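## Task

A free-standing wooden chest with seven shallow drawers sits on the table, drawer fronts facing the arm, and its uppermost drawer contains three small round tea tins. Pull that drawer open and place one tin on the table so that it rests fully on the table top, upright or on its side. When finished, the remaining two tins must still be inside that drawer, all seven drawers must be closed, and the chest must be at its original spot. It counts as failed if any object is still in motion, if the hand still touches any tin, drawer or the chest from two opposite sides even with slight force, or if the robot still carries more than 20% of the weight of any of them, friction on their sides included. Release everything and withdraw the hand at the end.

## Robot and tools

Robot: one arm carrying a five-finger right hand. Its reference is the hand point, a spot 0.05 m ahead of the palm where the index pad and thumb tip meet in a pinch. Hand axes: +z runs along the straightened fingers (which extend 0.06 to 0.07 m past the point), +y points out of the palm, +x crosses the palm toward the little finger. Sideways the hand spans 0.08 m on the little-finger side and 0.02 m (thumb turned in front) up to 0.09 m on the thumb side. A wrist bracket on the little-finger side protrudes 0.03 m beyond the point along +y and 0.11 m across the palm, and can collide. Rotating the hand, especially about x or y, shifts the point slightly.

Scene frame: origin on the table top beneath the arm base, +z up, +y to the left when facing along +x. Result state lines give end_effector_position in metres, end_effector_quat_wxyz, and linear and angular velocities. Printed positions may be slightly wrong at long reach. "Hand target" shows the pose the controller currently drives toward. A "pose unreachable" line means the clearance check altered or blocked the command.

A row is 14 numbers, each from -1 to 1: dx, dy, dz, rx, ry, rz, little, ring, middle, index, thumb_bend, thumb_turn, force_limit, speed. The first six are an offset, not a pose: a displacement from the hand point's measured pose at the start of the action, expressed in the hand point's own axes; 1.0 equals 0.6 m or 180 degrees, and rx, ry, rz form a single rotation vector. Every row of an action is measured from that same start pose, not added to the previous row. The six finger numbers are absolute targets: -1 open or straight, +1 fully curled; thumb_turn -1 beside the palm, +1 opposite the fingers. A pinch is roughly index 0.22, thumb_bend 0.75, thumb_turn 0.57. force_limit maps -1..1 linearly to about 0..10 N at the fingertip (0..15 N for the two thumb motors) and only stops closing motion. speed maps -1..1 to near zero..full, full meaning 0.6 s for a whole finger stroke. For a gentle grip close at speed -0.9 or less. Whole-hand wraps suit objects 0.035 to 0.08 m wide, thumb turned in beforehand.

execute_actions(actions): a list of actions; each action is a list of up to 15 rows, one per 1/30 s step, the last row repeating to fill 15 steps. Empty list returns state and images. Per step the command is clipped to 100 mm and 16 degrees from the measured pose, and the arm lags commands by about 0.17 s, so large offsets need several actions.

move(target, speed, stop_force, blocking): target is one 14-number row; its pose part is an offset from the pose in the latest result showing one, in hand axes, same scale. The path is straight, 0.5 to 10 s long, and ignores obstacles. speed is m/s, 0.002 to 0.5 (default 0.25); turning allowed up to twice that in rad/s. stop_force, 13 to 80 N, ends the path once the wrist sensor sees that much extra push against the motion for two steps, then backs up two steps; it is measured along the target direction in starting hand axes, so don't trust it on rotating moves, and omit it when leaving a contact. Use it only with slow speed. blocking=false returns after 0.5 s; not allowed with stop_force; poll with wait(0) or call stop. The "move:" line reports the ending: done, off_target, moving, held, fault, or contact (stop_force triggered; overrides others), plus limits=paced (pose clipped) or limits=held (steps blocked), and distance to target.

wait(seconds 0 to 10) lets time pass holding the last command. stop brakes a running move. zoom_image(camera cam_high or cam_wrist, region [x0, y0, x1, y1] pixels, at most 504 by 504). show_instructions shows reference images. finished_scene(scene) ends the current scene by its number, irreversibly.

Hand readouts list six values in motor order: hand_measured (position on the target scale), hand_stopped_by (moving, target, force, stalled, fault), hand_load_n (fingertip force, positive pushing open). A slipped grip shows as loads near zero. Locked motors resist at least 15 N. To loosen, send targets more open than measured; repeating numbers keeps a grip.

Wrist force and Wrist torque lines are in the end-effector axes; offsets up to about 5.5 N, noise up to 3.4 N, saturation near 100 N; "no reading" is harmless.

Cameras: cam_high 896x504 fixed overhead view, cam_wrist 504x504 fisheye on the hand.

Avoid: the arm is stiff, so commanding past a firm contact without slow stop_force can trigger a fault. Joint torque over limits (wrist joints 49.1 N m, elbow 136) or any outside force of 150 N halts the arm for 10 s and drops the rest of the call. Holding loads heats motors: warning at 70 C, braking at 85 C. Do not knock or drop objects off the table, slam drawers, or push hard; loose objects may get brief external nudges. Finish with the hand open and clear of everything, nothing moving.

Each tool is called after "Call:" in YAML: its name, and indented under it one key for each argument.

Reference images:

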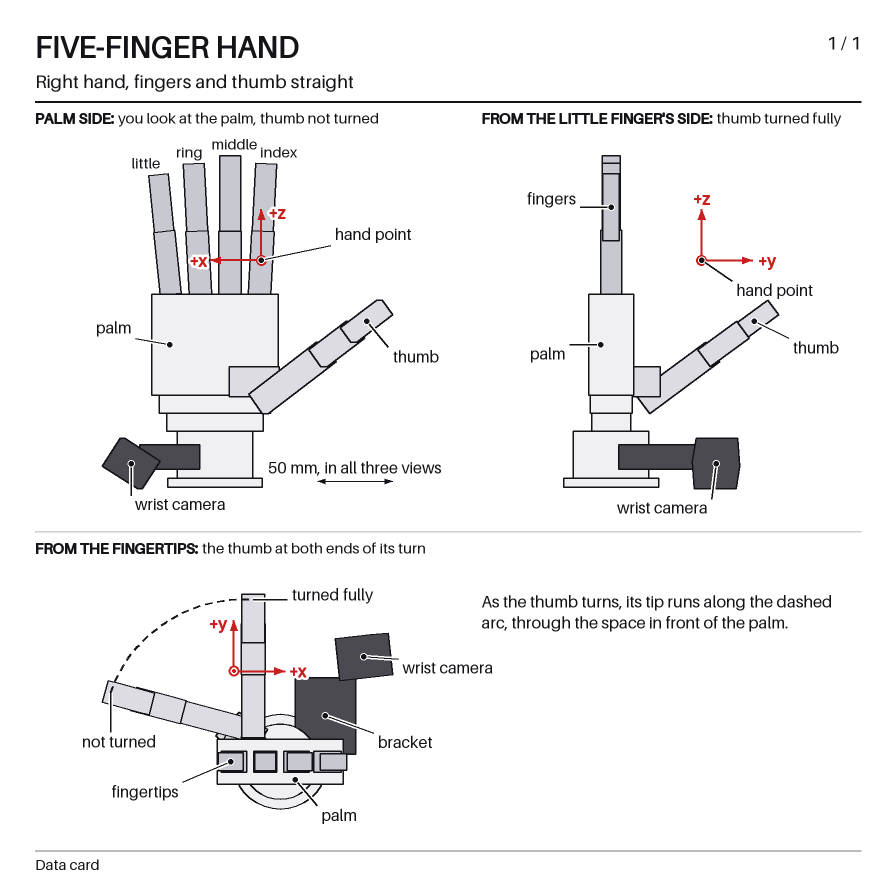

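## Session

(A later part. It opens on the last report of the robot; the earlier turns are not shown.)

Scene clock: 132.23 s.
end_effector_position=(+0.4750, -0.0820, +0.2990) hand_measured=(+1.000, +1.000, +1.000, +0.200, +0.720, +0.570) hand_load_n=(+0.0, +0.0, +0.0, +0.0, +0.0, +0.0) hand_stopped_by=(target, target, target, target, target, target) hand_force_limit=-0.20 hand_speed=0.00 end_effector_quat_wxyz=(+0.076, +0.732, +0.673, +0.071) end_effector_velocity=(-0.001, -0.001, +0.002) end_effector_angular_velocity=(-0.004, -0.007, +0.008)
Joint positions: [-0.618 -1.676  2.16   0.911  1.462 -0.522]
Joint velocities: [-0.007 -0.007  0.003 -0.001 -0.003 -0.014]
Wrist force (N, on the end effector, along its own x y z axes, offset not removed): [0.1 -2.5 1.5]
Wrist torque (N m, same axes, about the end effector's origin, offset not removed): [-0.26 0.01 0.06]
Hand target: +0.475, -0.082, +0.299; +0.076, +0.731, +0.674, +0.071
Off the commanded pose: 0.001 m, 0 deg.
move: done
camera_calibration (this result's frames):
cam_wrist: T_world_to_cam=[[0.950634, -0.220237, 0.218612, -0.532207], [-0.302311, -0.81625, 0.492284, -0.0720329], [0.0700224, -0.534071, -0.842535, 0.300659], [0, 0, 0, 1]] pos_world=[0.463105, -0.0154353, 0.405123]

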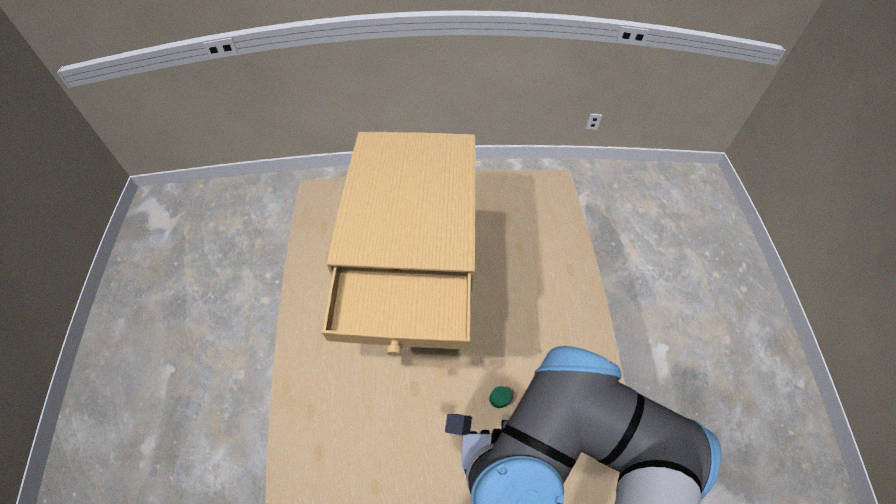

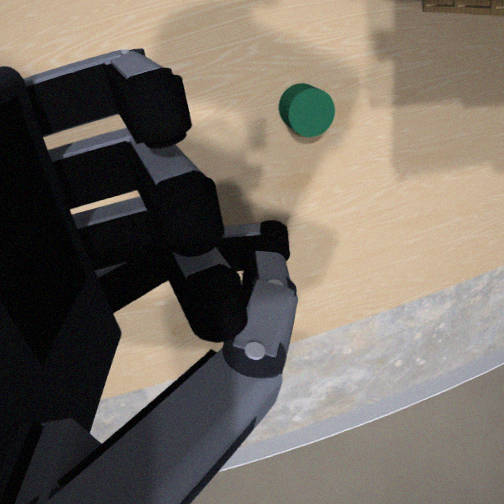

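Call:
move:
  target: [0.3138,0.162,-0.0405,0,0,0,1,1,1,0.2,0.72,0.57,-0.2,0.0]
  speed: 0.2

Scene clock: 135.30 s.
end_effector_position=(+0.5800, +0.0975, +0.3431) hand_measured=(+1.000, +1.000, +1.000, +0.200, +0.720, +0.570) hand_load_n=(+0.0, +0.0, +0.0, +0.0, +0.0, +0.0) hand_stopped_by=(target, target, target, target, target, target) hand_force_limit=-0.20 hand_speed=0.00 end_effector_quat_wxyz=(+0.076, +0.732, +0.673, +0.070) end_effector_velocity=(+0.002, +0.002, +0.001) end_effector_angular_velocity=(-0.000, -0.002, -0.004)
Joint positions: [-0.087 -1.495  1.889  0.97   1.566  0.   ]
Joint velocities: [ 0.005  0.003 -0.005  0.     0.002  0.009]
Wrist force (N, on the end effector, along its own x y z axes, offset not removed): [-3.7 -2.5 -0.3]
Wrist torque (N m, same axes, about the end effector's origin, offset not removed): [-0.32 0.63 -0.27]
Hand target: +0.580, +0.098, +0.343; +0.076, +0.732, +0.673, +0.070
Off the commanded pose: 0.001 m, 0 deg.
move: done
camera_calibration (this result's frames):
cam_wrist: T_world_to_cam=[[0.95066, -0.21981, 0.218929, -0.602288], [-0.302222, -0.815522, 0.493543, 0.0840113], [0.070056, -0.535357, -0.841716, 0.426171], [0, 0, 0, 1]] pos_world=[0.568105, 0.164278, 0.449109]

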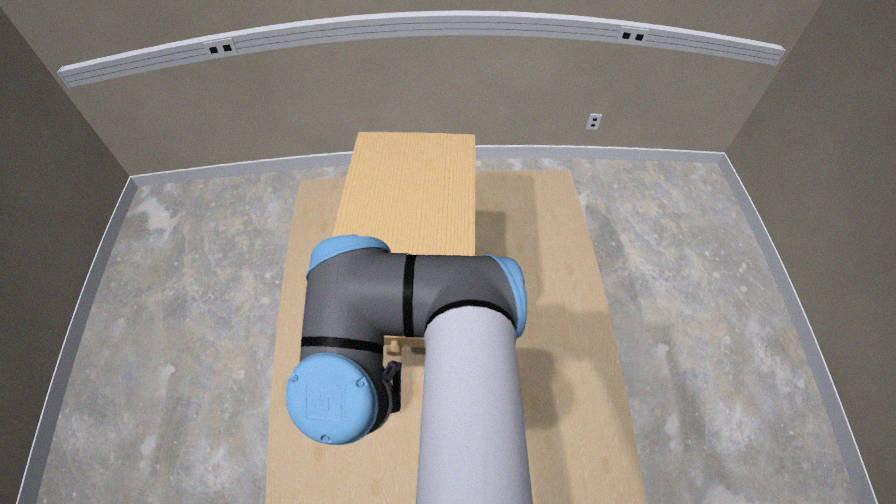

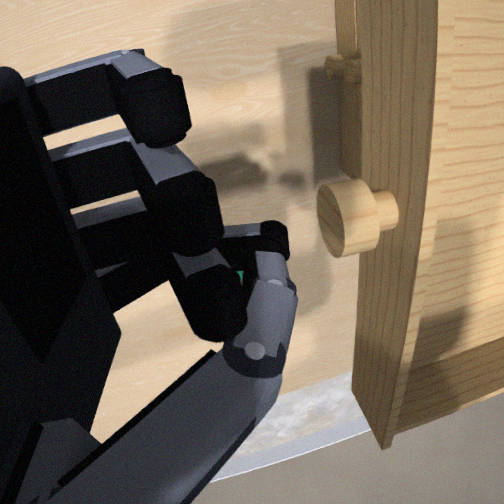

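Call:
move:
  target: [0,0.215,0.0458,0,0,0,1,1,1,0.2,0.72,0.57,-0.2,0.0]
  speed: 0.04
  stop_force: 13

Scene clock: 140.10 s.
end_effector_position=(+0.7112, +0.0867, +0.3431) hand_measured=(+1.000, +1.000, +1.000, +0.200, +0.720, +0.570) hand_load_n=(+0.0, +0.0, +0.0, -0.5, +0.0, +0.0) hand_stopped_by=(target, target, target, target, target, target) hand_force_limit=-0.20 hand_speed=0.00 end_effector_quat_wxyz=(+0.076, +0.732, +0.673, +0.070) end_effector_velocity=(+0.003, +0.000, -0.000) end_effector_angular_velocity=(-0.000, +0.001, +0.001)
Joint positions: [-0.086 -1.291  1.644  1.011  1.567  0.001]
Joint velocities: [ 0.001  0.005 -0.006  0.002  0.    -0.001]
Wrist force (N, on the end effector, along its own x y z axes, offset not removed): [-4.5 -0.7 -2.2]
Wrist torque (N m, same axes, about the end effector's origin, offset not removed): [0.12 0.76 -0.21]
Hand target: +0.712, +0.087, +0.343; +0.076, +0.732, +0.673, +0.070
Off the commanded pose: 0.000 m, 0 deg.
move: done
camera_calibration (this result's frames):
cam_wrist: T_world_to_cam=[[0.950659, -0.219802, 0.218937, -0.729355], [-0.30222, -0.815532, 0.49353, 0.114863], [0.0700714, -0.535346, -0.841721, 0.411168], [0, 0, 0, 1]] pos_world=[0.699271, 0.153477, 0.449084]

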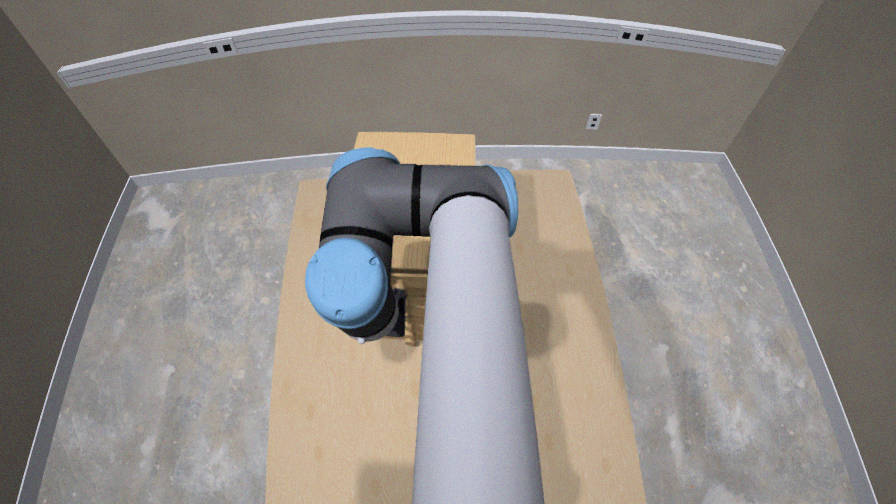

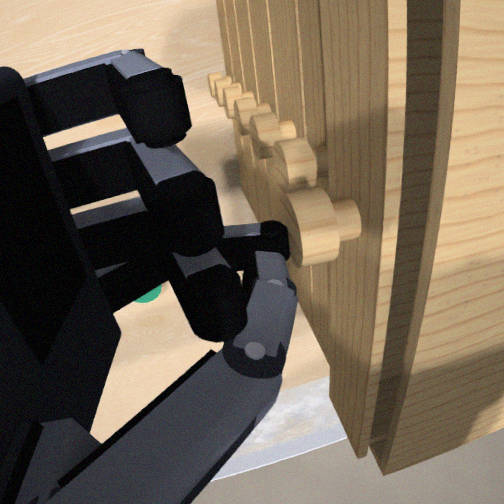

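Call:
move:
  target: [0,0.018,0.0038,0,0,0,1,1,1,0.2,0.72,0.57,-0.2,0.0]
  speed: 0.01
  stop_force: 13

Scene clock: 142.23 s.
end_effector_position=(+0.7220, +0.0859, +0.3431) hand_measured=(+1.000, +1.000, +1.000, +0.200, +0.720, +0.570) hand_load_n=(+0.0, +0.0, +0.0, -0.5, +0.0, +0.0) hand_stopped_by=(target, target, target, target, target, target) hand_force_limit=-0.20 hand_speed=0.00 end_effector_quat_wxyz=(+0.076, +0.732, +0.673, +0.070) end_effector_velocity=(+0.002, -0.001, +0.000) end_effector_angular_velocity=(-0.000, -0.001, -0.000)
Joint positions: [-0.086 -1.274  1.622  1.017  1.567  0.001]
Joint velocities: [-0.     0.002 -0.004  0.     0.    -0.   ]
Wrist force (N, on the end effector, along its own x y z axes, offset not removed): [-7.4 -6.0 -4.5]
Wrist torque (N m, same axes, about the end effector's origin, offset not removed): [-0.31 1.24 -0.47]
Hand target: +0.722, +0.086, +0.343; +0.076, +0.732, +0.673, +0.070
Off the commanded pose: 0.000 m, 0 deg.
move: done
camera_calibration (this result's frames):
cam_wrist: T_world_to_cam=[[0.950656, -0.219813, 0.218941, -0.739777], [-0.302231, -0.815529, 0.493527, 0.117382], [0.0700688, -0.535345, -0.841722, 0.409948], [0, 0, 0, 1]] pos_world=[0.710025, 0.152579, 0.449099]

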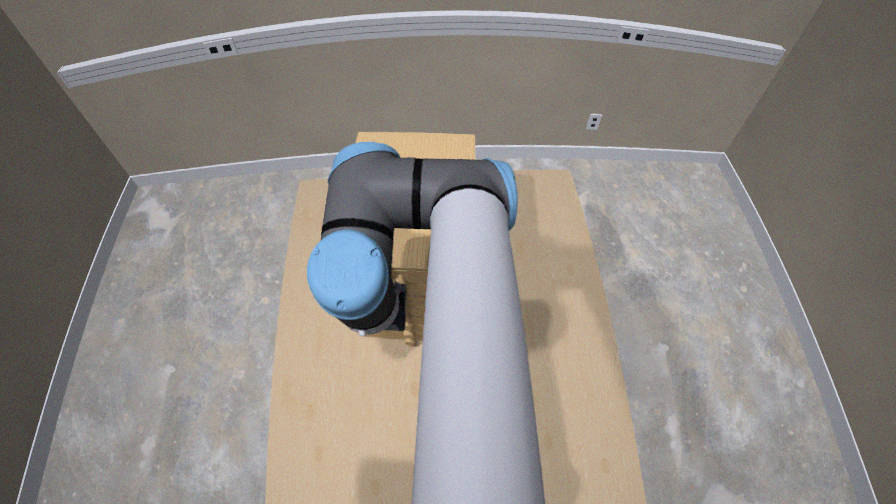

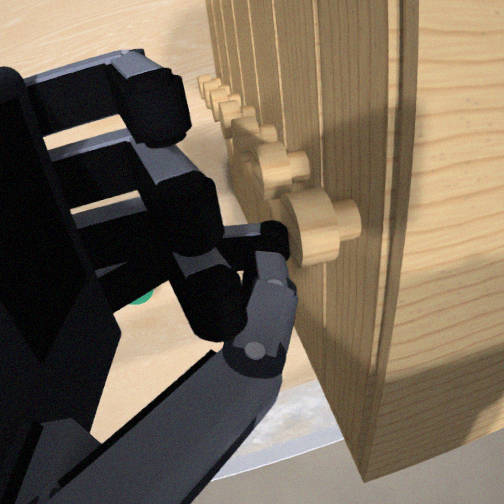

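Call:
zoom_image:
  camera: "cam_wrist"
  region: [260, 120, 460, 320]

Region (260, 120, 460, 320) of cam_wrist's 504x504 image, scaled by 2.520, with more detail than that image has.

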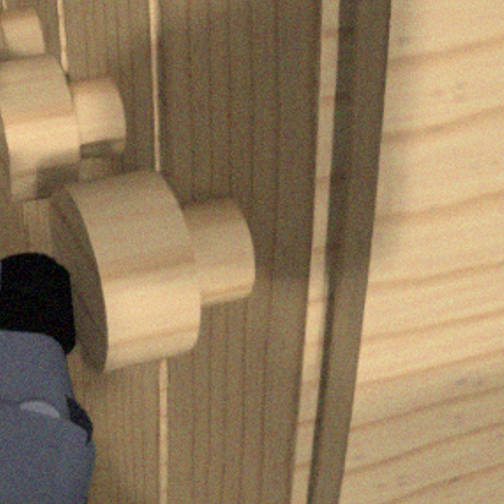

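Call:
move:
  target: [0,0.003,0.0006,0,0,0,1,1,1,0.2,0.72,0.57,-0.2,0.0]
  speed: 0.003
  stop_force: 13

Call:
zoom_image:
  camera: "cam_wrist"
  region: [260, 120, 460, 320]

Scene clock: 145.83 s.
end_effector_position=(+0.7237, +0.0857, +0.3431) hand_measured=(+1.000, +1.000, +1.000, +0.200, +0.720, +0.570) hand_load_n=(+0.0, +0.0, +0.0, -1.0, +0.0, +0.0) hand_stopped_by=(target, target, target, target, target, target) hand_force_limit=-0.20 hand_speed=0.00 end_effector_quat_wxyz=(+0.076, +0.732, +0.674, +0.070) end_effector_velocity=(+0.001, +0.000, -0.001) end_effector_angular_velocity=(+0.000, -0.000, -0.001)
Joint positions: [-0.086 -1.271  1.618  1.018  1.567  0.001]
Joint velocities: [ 0.     0.002 -0.001 -0.001 -0.     0.002]
Wrist force (N, on the end effector, along its own x y z axes, offset not removed): [0.2 -11.6 -2.2]
Wrist torque (N m, same axes, about the end effector's origin, offset not removed): [-0.09 0.35 -0.13]
Hand target: +0.724, +0.086, +0.343; +0.076, +0.732, +0.673, +0.070
Off the commanded pose: 0.000 m, 0 deg.
move: done
camera_calibration (this result's frames):
cam_wrist: T_world_to_cam=[[0.950686, -0.219805, 0.218821, -0.741413], [-0.30216, -0.815539, 0.493554, 0.11773], [0.069972, -0.535333, -0.841738, 0.409842], [0, 0, 0, 1]] pos_world=[0.711747, 0.15245, 0.44911]

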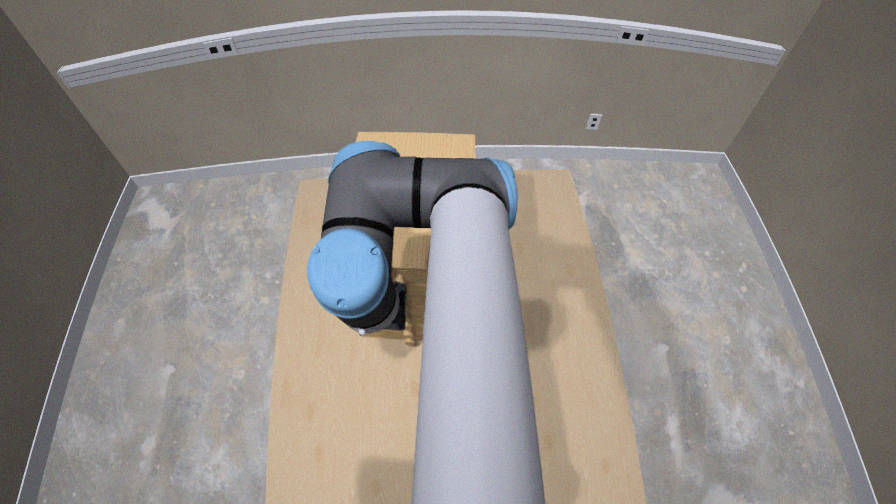

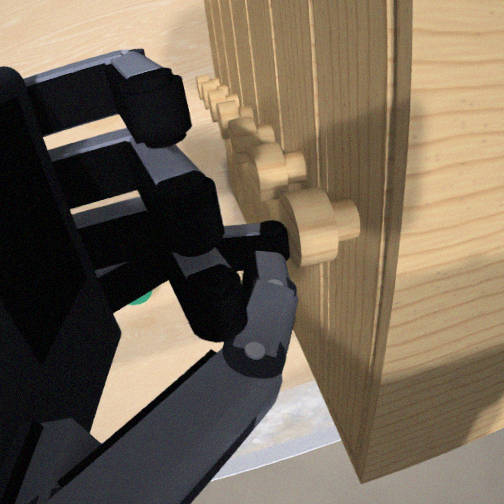

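Region (260, 120, 460, 320) of cam_wrist's 504x504 image, scaled by 2.520, with more detail than that image has.

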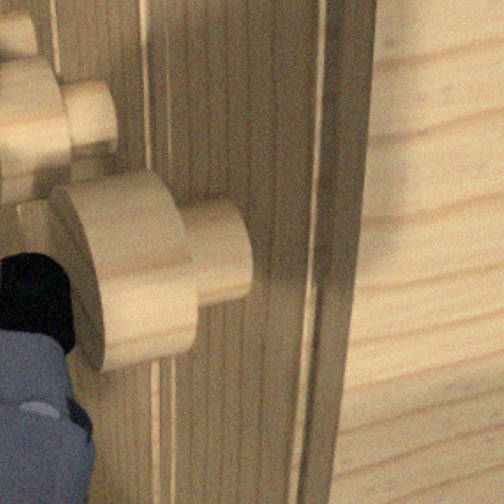

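Shut. Retreat.

Call:
move:
  target: [0.15,-0.16,-0.034,0,0,0,1,1,1,0.2,0.72,0.57,-0.2,0.0]
  speed: 0.15

Scene clock: 147.90 s.
end_effector_position=(+0.6334, +0.1832, +0.3432) hand_measured=(+1.000, +1.000, +1.000, +0.200, +0.720, +0.570) hand_load_n=(+0.0, +0.0, +0.0, +0.0, +0.0, +0.0) hand_stopped_by=(target, target, target, target, target, target) hand_force_limit=-0.20 hand_speed=0.00 end_effector_quat_wxyz=(+0.077, +0.732, +0.674, +0.070) end_effector_velocity=(-0.001, +0.002, -0.000) end_effector_angular_velocity=(-0.000, -0.001, +0.000)
Joint positions: [ 0.085 -1.364  1.737  0.994  1.602  0.168]
Joint velocities: [ 0.004 -0.001  0.001 -0.001  0.001  0.004]
Wrist force (N, on the end effector, along its own x y z axes, offset not removed): [-2.4 -3.1 1.8]
Wrist torque (N m, same axes, about the end effector's origin, offset not removed): [-0.45 0.28 -0.17]
Hand target: +0.633, +0.183, +0.343; +0.077, +0.732, +0.674, +0.070
Off the commanded pose: 0.000 m, 0 deg.
move: done
camera_calibration (this result's frames):
cam_wrist: T_world_to_cam=[[0.95066, -0.219674, 0.219065, -0.634288], [-0.302211, -0.815301, 0.493915, 0.169771], [0.0701032, -0.535749, -0.841462, 0.468272], [0, 0, 0, 1]] pos_world=[0.621471, 0.249954, 0.449131]

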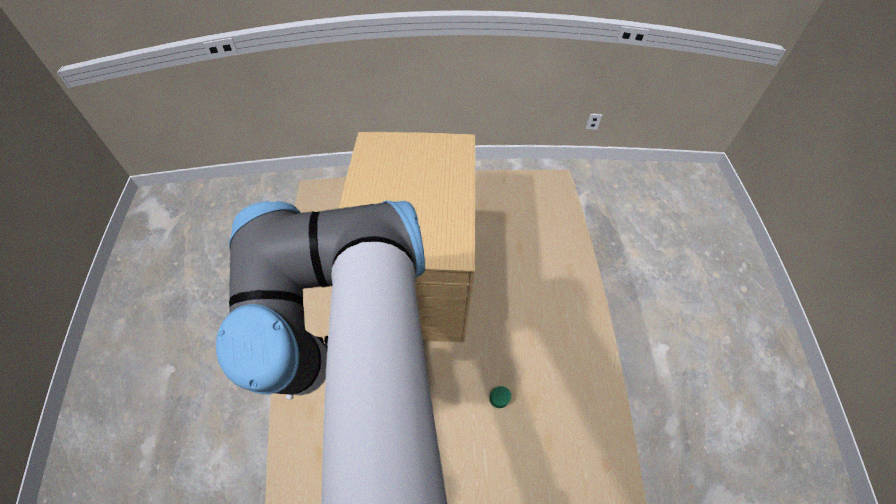

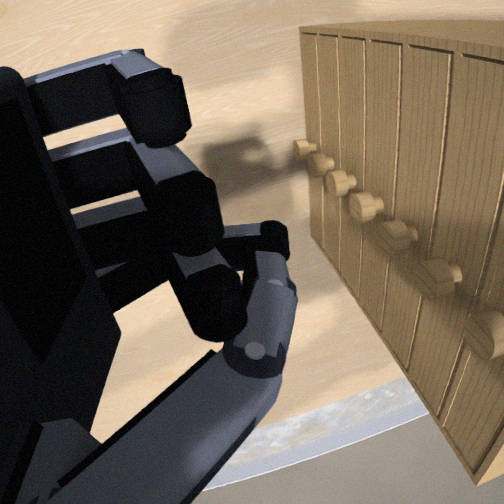

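Call:
finished_scene:
  scene: 1

The scene is finished: the task was done.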